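# Close the locker door until it latches

## Task

Push the locker door closed so its latch catches; it must stay shut by itself, not because the robot holds it. Swinging the door open violently counts as failure, as does the robot toppling or finishing tilted. When finished, release everything and back the robot away.

## Robot and tools

Robot: TidyBot++, a mobile base (0.54 m long, 0.50 m wide, 0.38 m tall) on four driven casters carrying one seven-joint arm with a two-finger gripper. The shoulder sits 0.12 m ahead of the base centre and 0.68 m above the floor. Cameras: base_camera and wrist_camera (the latter looks along the hand).

Frames. Base frame: origin on the floor below the base centre, x forward, y left, z up. hand_pose is reported in this frame and marks the point between the finger pads; its z axis runs out along the fingers, its y axis is the direction the fingers open and close. Odometry frame = the base frame as it was when the scene began. base_odometry counts wheel rotation only, so slipping looks like motion; heading is positive to the left, -3.142 to 3.142. base_tilt is in degrees, forward and right positive. Expect about 1 degree of fixed bias plus noise, and a few cm / several degrees of drift over many moves.

execute_actions. Argument "actions": a list with zero or one action. An empty list just reports state and images. An action may contain "base", "joints", and optional "speeds"; all its motions start at once. "base" holds exactly one relative move from where the base currently is: {"translate_m": d} drives d metres straight (forward +, -2 to 2); {"strafe_m": d} slides d metres sideways (left +, -2 to 2); {"rotate_rad": d} spins d radians in place (counter-clockwise from above +, -6.3 to 6.3). "joints" is a single dictionary of absolute targets keyed by name, radians for arm joints: joint_1_rad (any angle; whole-arm turn about vertical, positive is clockwise from above, opposite to heading), joint_2_rad shoulder -2.249 to 2.249, joint_3_rad (any angle; upper-arm twist), joint_4_rad elbow -2.579 to 2.579, joint_5_rad (any angle; forearm twist), joint_6_rad wrist -2.099 to 2.099, joint_7_rad (any angle; hand roll, positive counter-clockwise from above when pointing down, fingers open left/right at 1.57). gripper_pos is a 0-1 scale: 0 fully open (about 85 mm gap), 1 closed. Done tolerances: ±0.039 for joints 1-4, ±0.056 for 5-7, ±0.03 gripper. Continuous joints take the short way; move more than half a turn in steps. "speeds" caps top speed for this action only: translate_m and strafe_m 0.05-0.5 m/s, rotate_rad 0.1-1.57 rad/s (defaults are the maxima). A base move needing over 8.667 s is refused; no action exceeds 15 s. "cameras": list of "base_camera", "wrist_camera" or "all"; omitted/null means all, [] none. Bad keys or out-of-range values reject the whole call without motion. Omitted joints or base may still push toward earlier targets.

Arm geometry. Upper arm 0.42 m, forearm 0.31 m, hand 0.31 m to the hand point. With joint_1_rad 0, joint_3_rad 3.14, joint_5_rad 0 (near the start pose) the arm stays in the base's x-z plane; tilts from vertical (forward +) are upper = j2, forearm = j2 - j4, hand = j2 - j4 - j6. Forward reach from shoulder = sum of length*sin(tilt); height = sum of length*cos(tilt). Joints move up to 1.39 rad/s (1.22 for joints 5-7). The arm starts folded, hand down, sticking out up to 0.08 m in front, elbow up to 1.15 m high. A downward hand reaches at most about 0.94 m high, and only near the base.

wait: {"seconds": 0-10}; holds current commands, then reports like an empty action.
zoom_image: {"camera", "region": [x0, y0, x1, y1]} in pixels from the top-left of that camera's latest full image, region no bigger than 504 x 504.
finished_scene: {"scene": n}; closes the scene permanently and reports success; the door must already be latched and the robot released. The next scene's task arrives in its result.

Reading results. base_status / joint_status: "done"; "off_target" (stopped short, may still push); "contact_stop" or "time_out" (target dropped, holds position). For the base, "done" only means the wheels turned enough; a blocked base can report it while far short. "joint command not followed" with a "cause:" line means arm targets were withheld, usually for self-collision; they may be retried on later actions. on_its_own lists uncommanded changes. motor_effort is percent of max (bracket = peak, noisy). "ARM HIT" = hard contact with base or itself. Friction leaves joints a bit off; correct by sending last command + (desired - read). hand_pose can be 1-2 cm wrong; trust the images. Under load the arm sags; don't command a loaded joint to its read angle.

Faults. A joint torque sensor hitting its limit (104.5 N m joints 1-4, 51.3 N m joints 5-7; warnings at 56.7 and 29.4) freezes arm and gripper for 10 s and skips the rest of the call; the base keeps going. Motor heat: MOTOR HOT from 60 °C, OVER-TEMPERATURE FAULT at 75 °C makes the arm sag, reported as "limit_stop_at_motor_heat"; resend targets afterward. If a call reports a stop, later calls in that reply are skipped. The robot holds your last command while you think.

Avoid: driving the base while the arm is caught on something about 0.8 m or higher (tipping risk); hard horizontal shoves on a raised hand (can lift wheels); hitting the door so it flies open; driving the arm into the locker; slams, drops and very hard pushes. Backing away or retracting the arm straightens a small lean. Finish with the door latched on its own, gripper released, robot clear and upright.

Each tool is called as name(argument=value, ...) on one line, values as JSON.

## Session

I'll start by looking at the current state and camera images.

execute_actions(actions=[])

Scene clock: 0.00 s.
base_odometry: x=+0.000 y=+0.000 heading=+0.000 (m, m, rad; odometry frame)
base_tilt: forward=-0.5 right=+0.5 (deg)
base_status: not commanded
joint_positions: joint_1_rad=-0.018 joint_2_rad=-0.363 joint_3_rad=+3.179 joint_4_rad=-2.554 joint_5_rad=-0.003 joint_6_rad=-0.874 joint_7_rad=+1.578 gripper_pos=+0.000
joint_status: not commanded
motor_effort: joint_1_rad=+0 joint_2_rad=-1 joint_3_rad=-1 joint_4_rad=+13 joint_5_rad=+0 joint_6_rad=+2 joint_7_rad=+0 (%)
hand_pose: x=+0.2495 y=+0.0013 z=+0.5821 quat_wxyz=(-0.007, +0.999, -0.006, +0.038) (m; base frame)
pictures: base_camera, wrist_camera
Images, in order (width x height): base_camera 644x364, wrist_camera 644x476.

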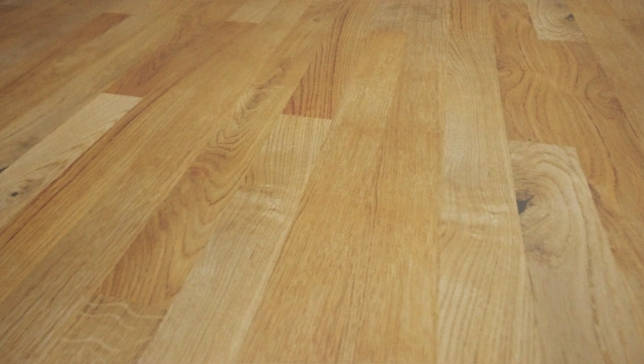

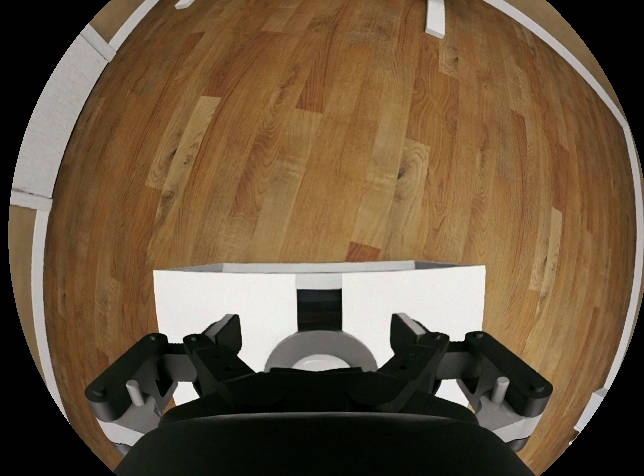

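execute_actions(actions=[{"joints": {"joint_6_rad": 0.45}}], cameras=["wrist_camera"])

Scene clock: 1.80 s.
base_odometry: x=+0.000 y=+0.000 heading=+0.000 (m, m, rad; odometry frame)
base_tilt: forward=-0.5 right=+0.5 (deg)
base_status: not commanded
joint_positions: joint_1_rad=-0.018 joint_2_rad=-0.363 joint_3_rad=+3.179 joint_4_rad=-2.553 joint_5_rad=-0.003 joint_6_rad=+0.440 joint_7_rad=+1.578 gripper_pos=+0.000
joint_status: all done
motor_effort: joint_1_rad=+0(0) joint_2_rad=-5(5) joint_3_rad=-1(1) joint_4_rad=+17(17) joint_5_rad=+0(0) joint_6_rad=+10(10) joint_7_rad=+0(0) (%)
hand_pose: x=+0.5323 y=-0.0082 z=+0.8370 quat_wxyz=(+0.002, +0.768, -0.010, +0.641) (m; base frame)
pictures: wrist_camera
Images, in order (width x height): wrist_camera 644x476.

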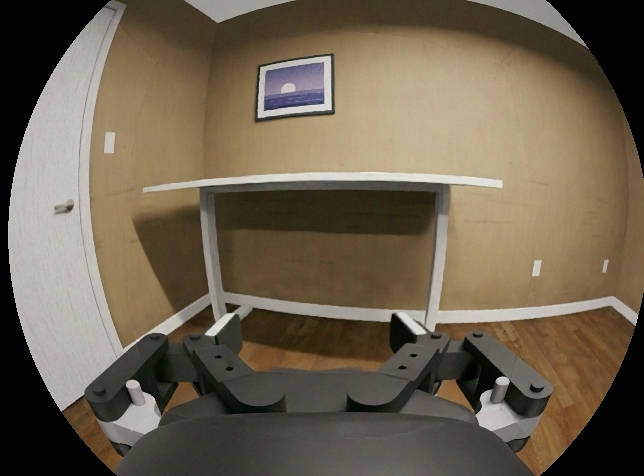

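execute_actions(actions=[{"base": {"rotate_rad": -1.57}}])

Scene clock: 4.20 s.
base_odometry: x=+0.000 y=+0.000 heading=-1.570 (m, m, rad; odometry frame)
base_tilt: forward=-0.5 right=+0.5 (deg)
base_status: done
joint_positions: joint_1_rad=-0.018 joint_2_rad=-0.363 joint_3_rad=+3.179 joint_4_rad=-2.553 joint_5_rad=-0.003 joint_6_rad=+0.440 joint_7_rad=+1.578 gripper_pos=+0.000
joint_status: not commanded
motor_effort: joint_1_rad=+0(1) joint_2_rad=-5(6) joint_3_rad=-1(0) joint_4_rad=+16(17) joint_5_rad=+0(0) joint_6_rad=+10(10) joint_7_rad=+0(0) (%)
hand_pose: x=+0.5323 y=-0.0082 z=+0.8370 quat_wxyz=(+0.002, +0.768, -0.010, +0.641) (m; base frame)
pictures: base_camera, wrist_camera
Images, in order (width x height): base_camera 644x364, wrist_camera 644x476.

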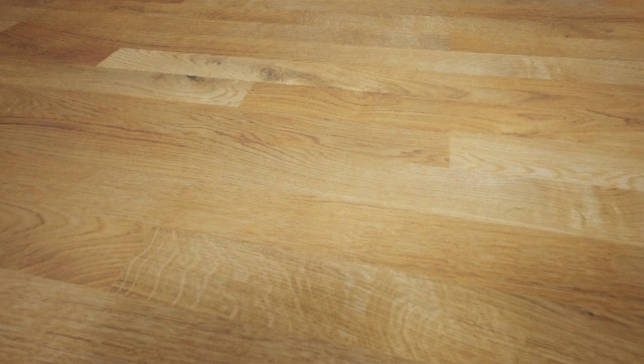

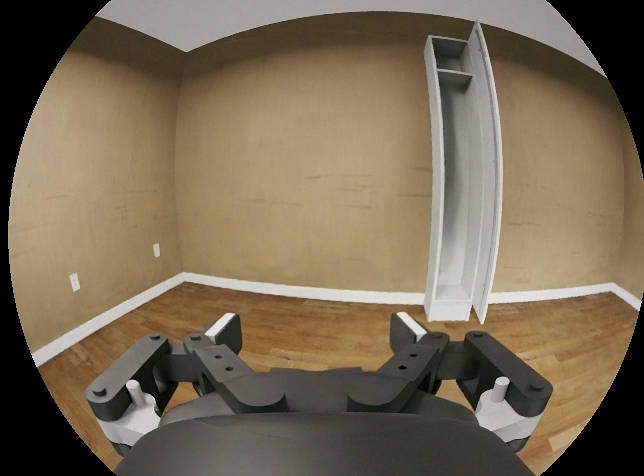

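zoom_image(camera="wrist_camera", region=[380, 10, 560, 340])

Region (380, 10, 560, 340) of wrist_camera's 644x476 image, scaled by 1.527; it fills the left 275 columns of this view, and the rest is white.

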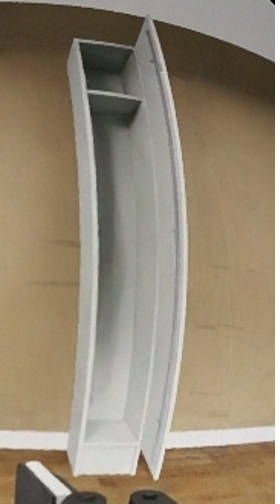

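execute_actions(actions=[{"base": {"rotate_rad": -0.675}, "joints": {"joint_1_rad": 0.0, "joint_2_rad": 0.742, "joint_3_rad": 3.14, "joint_4_rad": -2.347, "joint_5_rad": 0.0, "joint_6_rad": 1.518, "joint_7_rad": 1.57, "gripper_pos": 1.0}}])

Scene clock: 11.97 s.
base_odometry: x=+0.000 y=+0.000 heading=-2.245 (m, m, rad; odometry frame)
base_tilt: forward=-0.5 right=+0.5 (deg)
base_status: done
joint_positions: joint_1_rad=-0.017 joint_2_rad=+0.734 joint_3_rad=+3.168 joint_4_rad=-2.362 joint_5_rad=-0.003 joint_6_rad=+1.484 joint_7_rad=+1.578 gripper_pos=+0.999
joint_status: all done
motor_effort: joint_1_rad=+0(3) joint_2_rad=-29(30) joint_3_rad=-1(4) joint_4_rad=+5(17) joint_5_rad=+0(1) joint_6_rad=+10(11) joint_7_rad=+0(0) (%)
hand_pose: x=+0.7264 y=-0.0012 z=+0.6674 quat_wxyz=(+0.011, +0.721, +0.007, +0.693) (m; base frame)
pictures: base_camera, wrist_camera
Images, in order (width x height): base_camera 644x364, wrist_camera 644x476.

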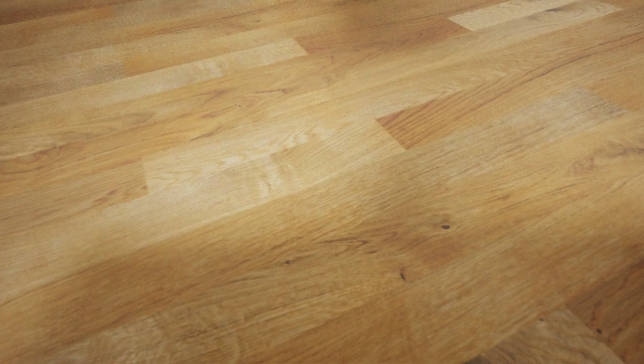

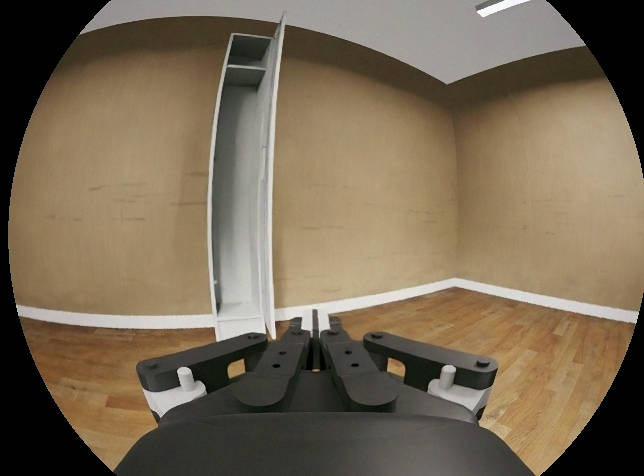

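zoom_image(camera="wrist_camera", region=[180, 0, 340, 350])

zoom_image(camera="wrist_camera", region=[190, 250, 310, 350])

Region (180, 0, 340, 350) of wrist_camera's 644x476 image, scaled by 1.440; it fills the left 230 columns of this view, and the rest is white.

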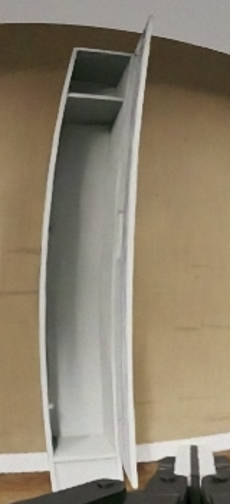

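Region (190, 250, 310, 350) of wrist_camera's 644x476 image, scaled by 4.200.

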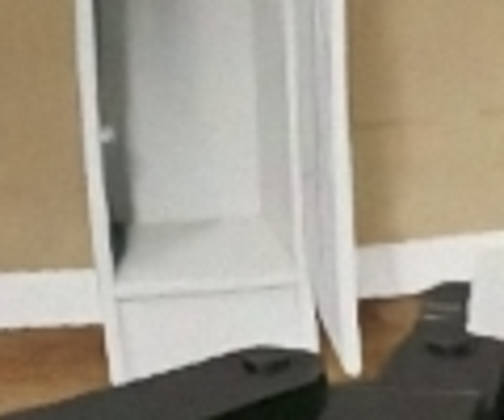

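execute_actions(actions=[{"base": {"translate_m": 1.37}}])

Scene clock: 16.47 s.
base_odometry: x=-0.856 y=-1.070 heading=-2.245 (m, m, rad; odometry frame)
base_tilt: forward=-0.4 right=+0.5 (deg)
base_status: done
joint_positions: joint_1_rad=-0.017 joint_2_rad=+0.734 joint_3_rad=+3.167 joint_4_rad=-2.355 joint_5_rad=-0.003 joint_6_rad=+1.486 joint_7_rad=+1.578 gripper_pos=+0.999
joint_status: not commanded
motor_effort: joint_1_rad=+0(1) joint_2_rad=-30(31) joint_3_rad=-2(2) joint_4_rad=+6(6) joint_5_rad=+0(0) joint_6_rad=+10(11) joint_7_rad=+0(0) (%)
hand_pose: x=+0.7288 y=-0.0006 z=+0.6702 quat_wxyz=(+0.010, +0.718, +0.007, +0.696) (m; base frame)
pictures: base_camera, wrist_camera
Images, in order (width x height): base_camera 644x364, wrist_camera 644x476.

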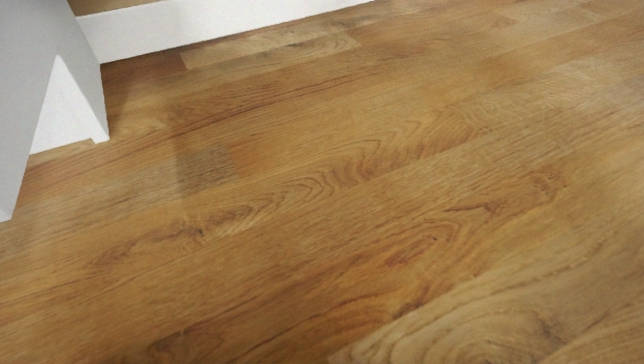

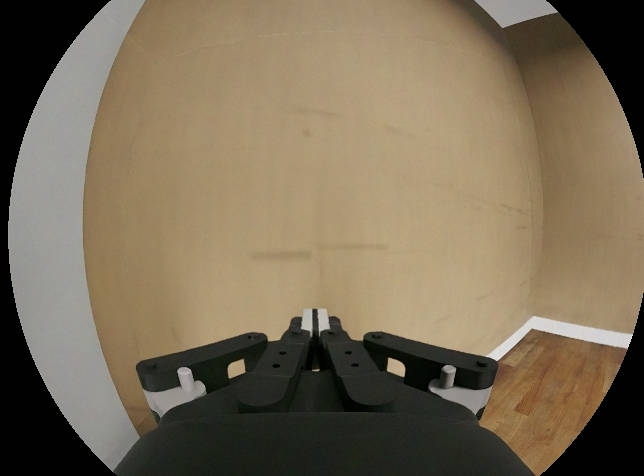

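zoom_image(camera="base_camera", region=[0, 0, 240, 240])

Region (0, 0, 240, 240) of base_camera's 644x364 image, scaled by 2.100.

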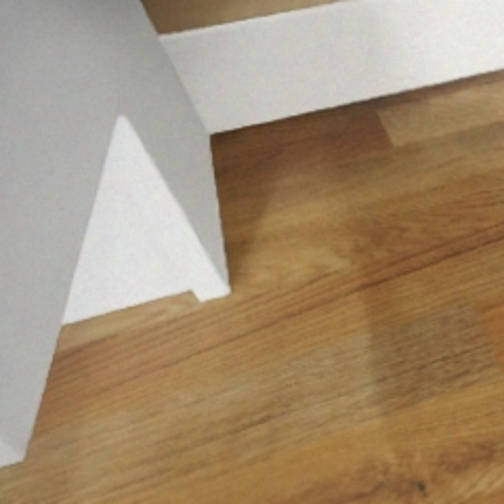

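execute_actions(actions=[{"base": {"rotate_rad": 0.24}, "joints": {"joint_2_rad": 0.361, "joint_4_rad": -2.447, "joint_6_rad": 0.708}}])

Scene clock: 20.37 s.
base_odometry: x=-0.856 y=-1.070 heading=-2.005 (m, m, rad; odometry frame)
base_tilt: forward=-0.5 right=+0.5 (deg)
base_status: done
joint_positions: joint_1_rad=-0.012 joint_2_rad=+0.371 joint_3_rad=+3.152 joint_4_rad=-2.435 joint_5_rad=-0.003 joint_6_rad=+0.736 joint_7_rad=+1.578 gripper_pos=+0.999
joint_status: all done
motor_effort: joint_1_rad=+0(4) joint_2_rad=-22(30) joint_3_rad=-1(3) joint_4_rad=+9(9) joint_5_rad=+0(2) joint_6_rad=+9(10) joint_7_rad=+0(0) (%)
hand_pose: x=+0.6486 y=+0.0020 z=+0.6282 quat_wxyz=(+0.003, +0.860, +0.003, +0.511) (m; base frame)
pictures: base_camera, wrist_camera
Images, in order (width x height): base_camera 644x364, wrist_camera 644x476.

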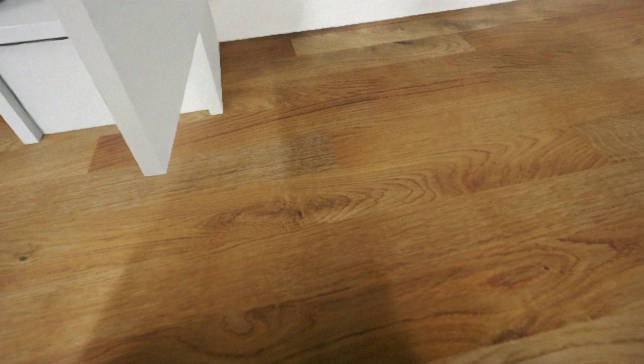

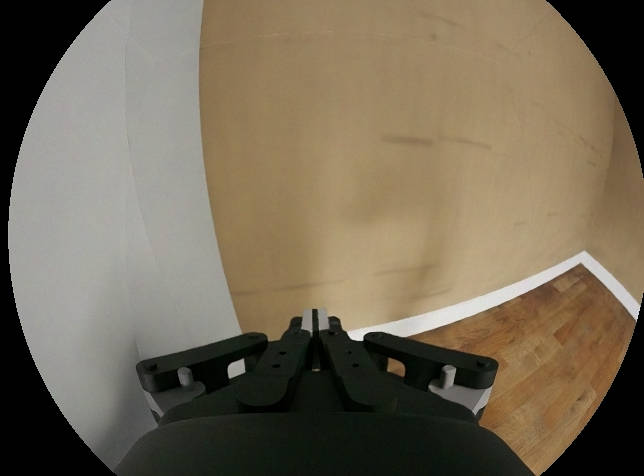

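zoom_image(camera="base_camera", region=[0, 0, 280, 200])

Region (0, 0, 280, 200) of base_camera's 644x364 image, scaled by 1.800; it fills the top 360 rows of this view, and the rest is white.

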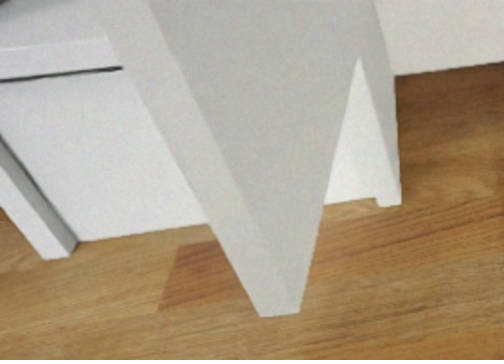

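execute_actions(actions=[{"base": {"rotate_rad": 0.48}, "speeds": {"rotate_rad": 0.2}}])

Scene clock: 24.27 s.
base_odometry: x=-0.856 y=-1.070 heading=-1.525 (m, m, rad; odometry frame)
base_tilt: forward=-0.5 right=+0.5 (deg)
base_status: done
joint_positions: joint_1_rad=+0.012 joint_2_rad=+0.371 joint_3_rad=+3.153 joint_4_rad=-2.444 joint_5_rad=-0.007 joint_6_rad=+0.735 joint_7_rad=+1.578 gripper_pos=+0.999
joint_status: not commanded
motor_effort: joint_1_rad=+1(10) joint_2_rad=-22(23) joint_3_rad=-1(12) joint_4_rad=+9(11) joint_5_rad=+0(6) joint_6_rad=+9(11) joint_7_rad=+0(0) (%)
hand_pose: x=+0.6444 y=-0.0125 z=+0.6245 quat_wxyz=(+0.010, +0.862, -0.009, +0.506) (m; base frame)
pictures: base_camera, wrist_camera
Images, in order (width x height): base_camera 644x364, wrist_camera 644x476.

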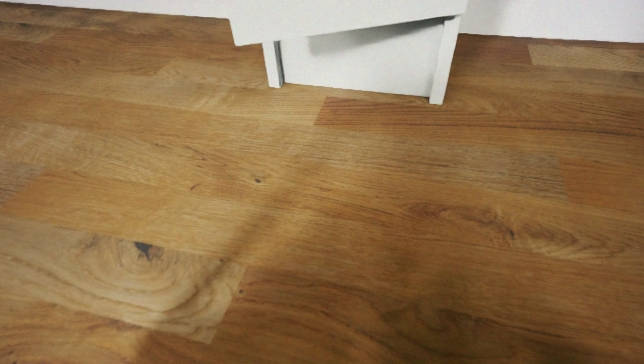

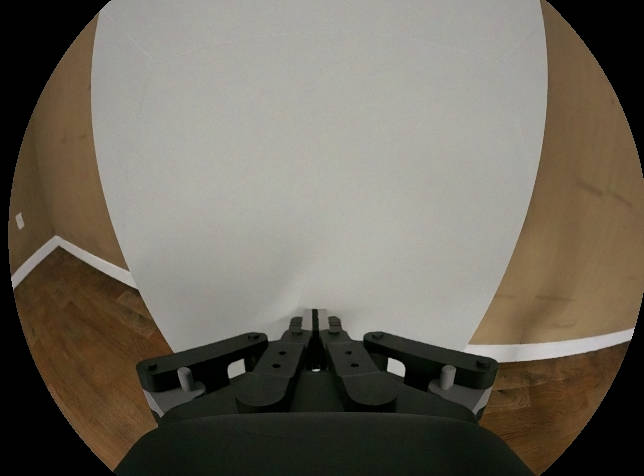

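execute_actions(actions=[])

zoom_image(camera="base_camera", region=[200, 0, 500, 130])

Scene clock: 24.37 s.
base_odometry: x=-0.856 y=-1.070 heading=-1.525 (m, m, rad; odometry frame)
base_tilt: forward=-0.4 right=+0.6 (deg)
base_status: done
joint_positions: joint_1_rad=+0.012 joint_2_rad=+0.371 joint_3_rad=+3.153 joint_4_rad=-2.444 joint_5_rad=-0.007 joint_6_rad=+0.735 joint_7_rad=+1.578 gripper_pos=+0.999
joint_status: not commanded
motor_effort: joint_1_rad=+1(10) joint_2_rad=-22(23) joint_3_rad=-1(12) joint_4_rad=+9(11) joint_5_rad=+0(6) joint_6_rad=+9(11) joint_7_rad=+0(0) (%)
hand_pose: x=+0.6444 y=-0.0125 z=+0.6245 quat_wxyz=(+0.010, +0.862, -0.009, +0.506) (m; base frame)
pictures: base_camera, wrist_camera
Images, in order (width x height): base_camera 644x364, wrist_camera 644x476.

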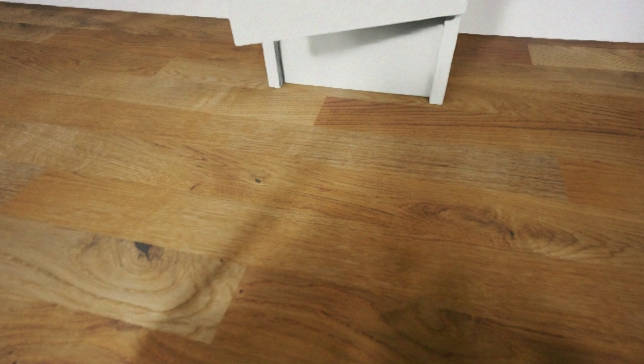

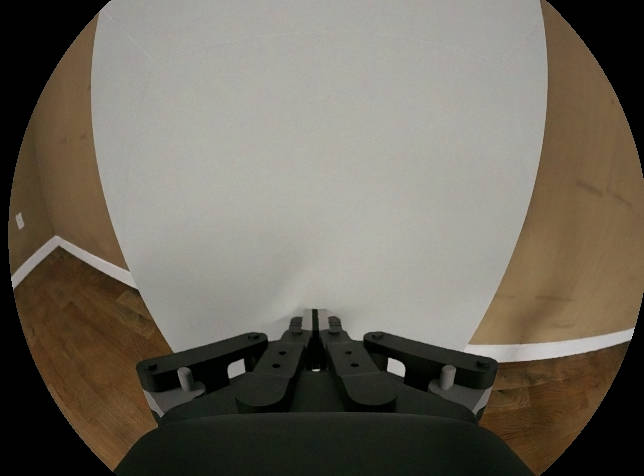

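Region (200, 0, 500, 130) of base_camera's 644x364 image, scaled by 1.680; it fills the top 218 rows of this view, and the rest is white.

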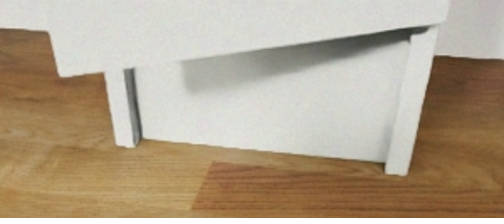

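execute_actions(actions=[{"base": {"translate_m": 0.125}, "speeds": {"translate_m": 0.1}}])

zoom_image(camera="base_camera", region=[180, 0, 520, 170])

Scene clock: 27.00 s.
base_odometry: x=-0.850 y=-1.195 heading=-1.524 (m, m, rad; odometry frame)
base_tilt: forward=-0.5 right=+0.5 (deg)
base_status: done
joint_positions: joint_1_rad=+0.010 joint_2_rad=+0.356 joint_3_rad=+3.147 joint_4_rad=-2.506 joint_5_rad=-0.007 joint_6_rad=+0.705 joint_7_rad=+1.578 gripper_pos=+0.999
joint_status: not commanded
motor_effort: joint_1_rad=+3(3) joint_2_rad=-19(23) joint_3_rad=+2(3) joint_4_rad=+18(22) joint_5_rad=-2(2) joint_6_rad=+14(14) joint_7_rad=+0(0) (%)
hand_pose: x=+0.6116 y=-0.0075 z=+0.6018 quat_wxyz=(+0.007, +0.881, -0.007, +0.473) (m; base frame)
pictures: base_camera, wrist_camera
Images, in order (width x height): base_camera 644x364, wrist_camera 644x476.

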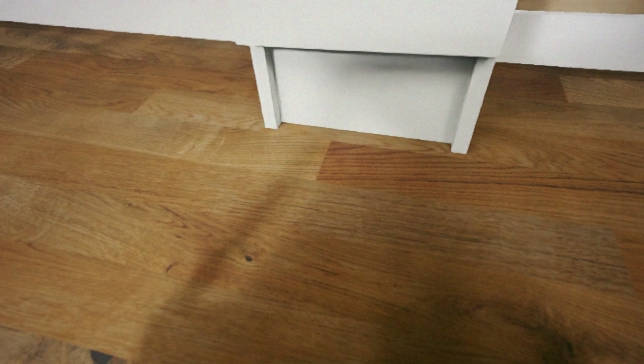

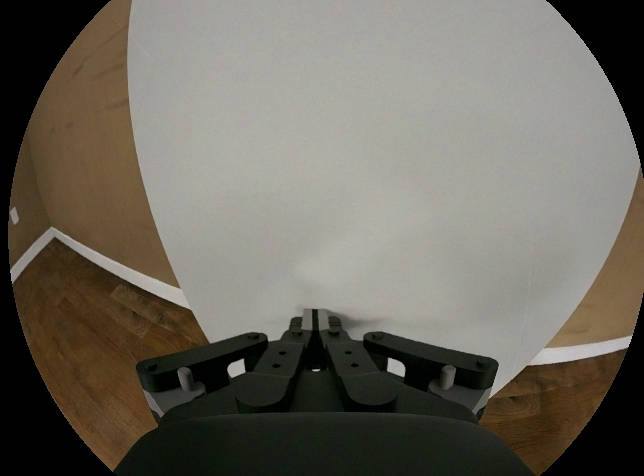

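Region (180, 0, 520, 170) of base_camera's 644x364 image, scaled by 1.482.

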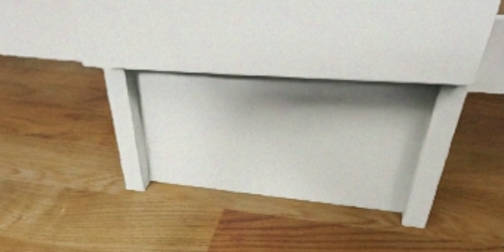

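execute_actions(actions=[{"joints": {"joint_2_rad": 0.424, "joint_4_rad": -2.295, "joint_6_rad": 0.619}}])

zoom_image(camera="base_camera", region=[180, 0, 520, 170])

Scene clock: 28.77 s.
base_odometry: x=-0.850 y=-1.194 heading=-1.525 (m, m, rad; odometry frame)
base_tilt: forward=-0.5 right=+0.5 (deg)
base_status: not commanded
joint_positions: joint_1_rad=+0.003 joint_2_rad=+0.398 joint_3_rad=+3.140 joint_4_rad=-2.417 joint_5_rad=-0.007 joint_6_rad=+0.578 joint_7_rad=+1.578 gripper_pos=+0.999
joint_status: joint_4_rad off_target (ended at -2.417, target -2.295); the others done
motor_effort: joint_1_rad=+5(7) joint_2_rad=-20(21) joint_3_rad=+4(5) joint_4_rad=+28(35) joint_5_rad=-2(3) joint_6_rad=+19(23) joint_7_rad=+0(0) (%)
hand_pose: x=+0.6279 y=-0.0005 z=+0.5798 quat_wxyz=(+0.002, +0.899, -0.001, +0.437) (m; base frame)
pictures: base_camera, wrist_camera
Images, in order (width x height): base_camera 644x364, wrist_camera 644x476.

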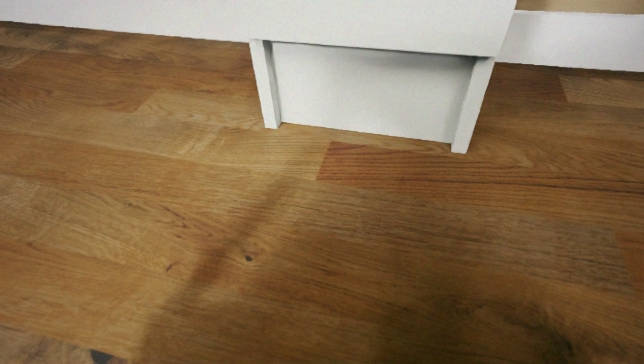

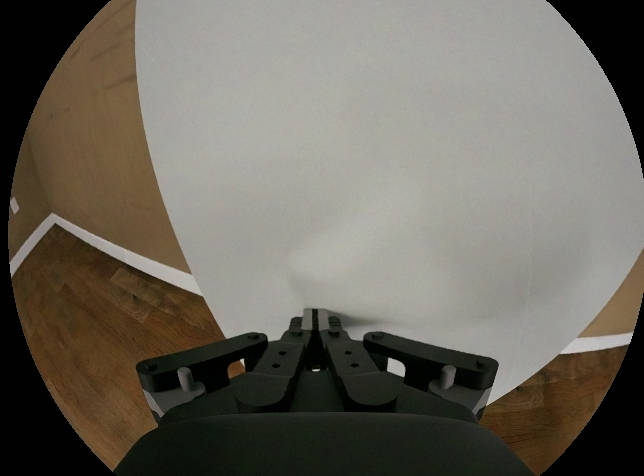

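Region (180, 0, 520, 170) of base_camera's 644x364 image, scaled by 1.482.

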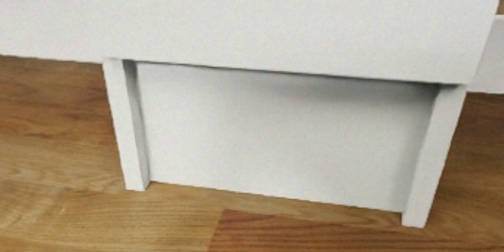

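zoom_image(camera="base_camera", region=[210, 0, 330, 90])

zoom_image(camera="base_camera", region=[420, 0, 540, 90])

Region (210, 0, 330, 90) of base_camera's 644x364 image, scaled by 4.200; it fills the top 378 rows of this view, and the rest is white.

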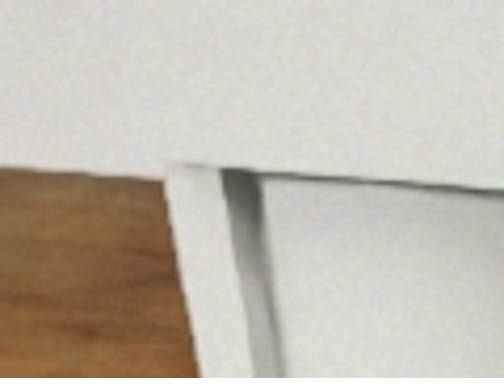

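Region (420, 0, 540, 90) of base_camera's 644x364 image, scaled by 4.200; it fills the top 378 rows of this view, and the rest is white.

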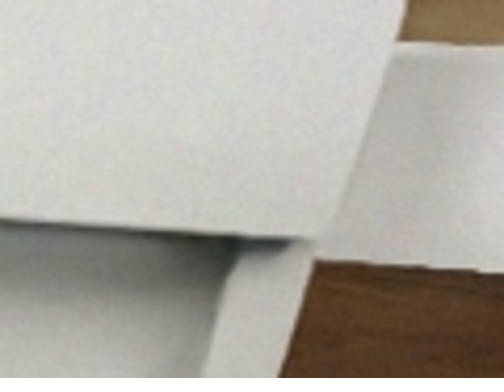

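execute_actions(actions=[{"joints": {"joint_2_rad": 0.40, "joint_4_rad": -2.21, "joint_6_rad": 0.67}}])

zoom_image(camera="base_camera", region=[210, 0, 330, 90])

Scene clock: 30.37 s.
base_odometry: x=-0.850 y=-1.194 heading=-1.525 (m, m, rad; odometry frame)
base_tilt: forward=-0.5 right=+0.5 (deg)
base_status: not commanded
joint_positions: joint_1_rad=+0.003 joint_2_rad=+0.397 joint_3_rad=+3.140 joint_4_rad=-2.411 joint_5_rad=-0.007 joint_6_rad=+0.570 joint_7_rad=+1.578 gripper_pos=+0.999
joint_status: joint_4_rad off_target (ended at -2.411, target -2.210); joint_6_rad off_target (ended at +0.570, target +0.670); the others done
motor_effort: joint_1_rad=+4(5) joint_2_rad=-20(21) joint_3_rad=+3(4) joint_4_rad=+42(42) joint_5_rad=-1(2) joint_6_rad=+28(28) joint_7_rad=+0(0) (%)
hand_pose: x=+0.6289 y=-0.0005 z=+0.5800 quat_wxyz=(+0.002, +0.900, -0.001, +0.436) (m; base frame)
pictures: base_camera, wrist_camera
Images, in order (width x height): base_camera 644x364, wrist_camera 644x476.

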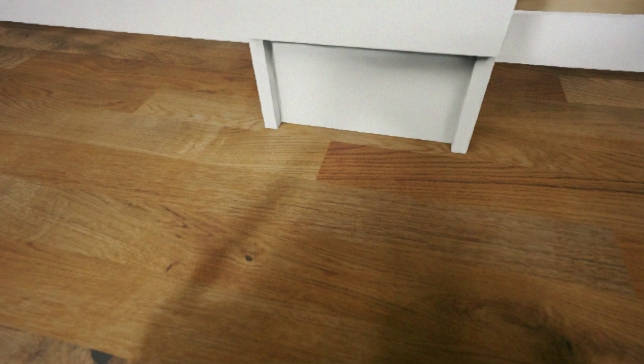

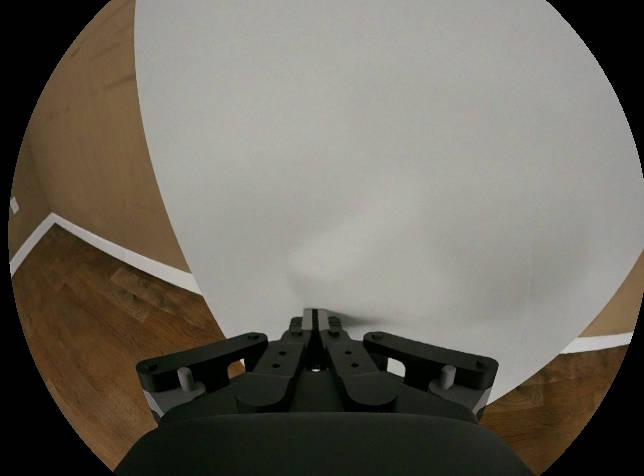

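Region (210, 0, 330, 90) of base_camera's 644x364 image, scaled by 4.200; it fills the top 378 rows of this view, and the rest is white.

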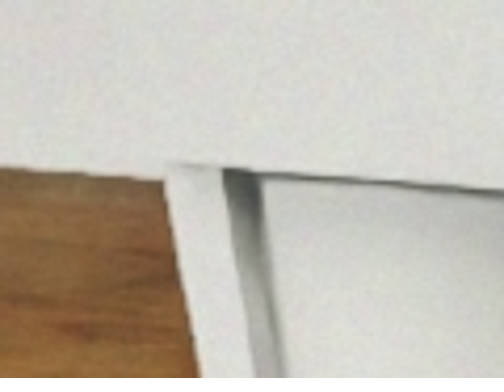

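execute_actions(actions=[{"base": {"translate_m": -0.5}, "joints": {"joint_2_rad": 0.0, "joint_4_rad": -2.5, "joint_6_rad": 0.75}}])

Scene clock: 33.17 s.
base_odometry: x=-0.873 y=-0.694 heading=-1.525 (m, m, rad; odometry frame)
base_tilt: forward=-0.5 right=+0.5 (deg)
base_status: done
joint_positions: joint_1_rad=+0.003 joint_2_rad=+0.005 joint_3_rad=+3.140 joint_4_rad=-2.492 joint_5_rad=-0.007 joint_6_rad=+0.716 joint_7_rad=+1.578 gripper_pos=+0.999
joint_status: all done
motor_effort: joint_1_rad=+0(5) joint_2_rad=-14(35) joint_3_rad=+0(3) joint_4_rad=+14(42) joint_5_rad=+0(2) joint_6_rad=+10(29) joint_7_rad=+0(0) (%)
hand_pose: x=+0.6144 y=-0.0005 z=+0.7863 quat_wxyz=(+0.003, +0.777, -0.001, +0.629) (m; base frame)
pictures: base_camera, wrist_camera
Images, in order (width x height): base_camera 644x364, wrist_camera 644x476.

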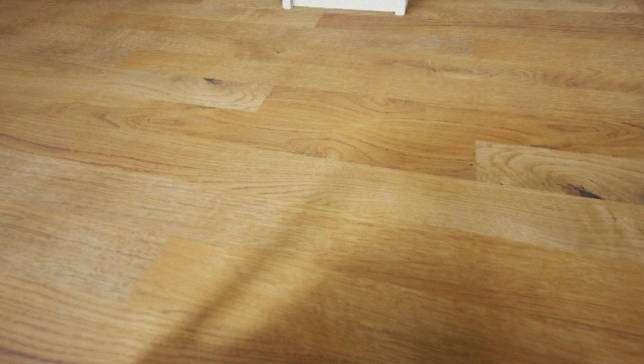

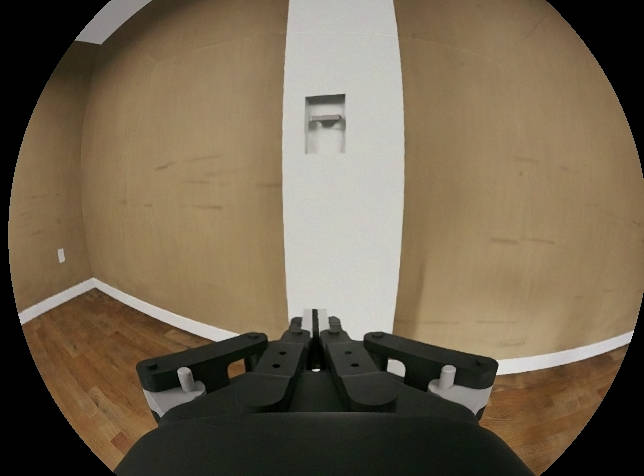

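zoom_image(camera="wrist_camera", region=[270, 70, 420, 180])

Region (270, 70, 420, 180) of wrist_camera's 644x476 image, scaled by 3.360; it fills the top 370 rows of this view, and the rest is white.

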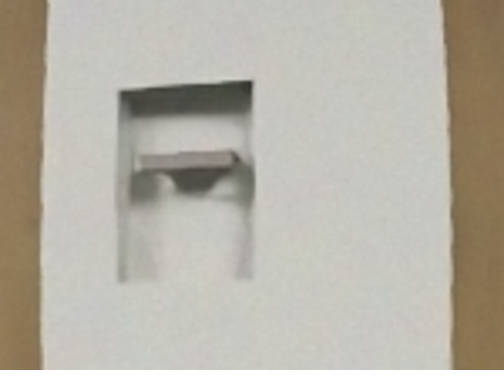

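finished_scene(scene=1)

The scene is finished: the task was done.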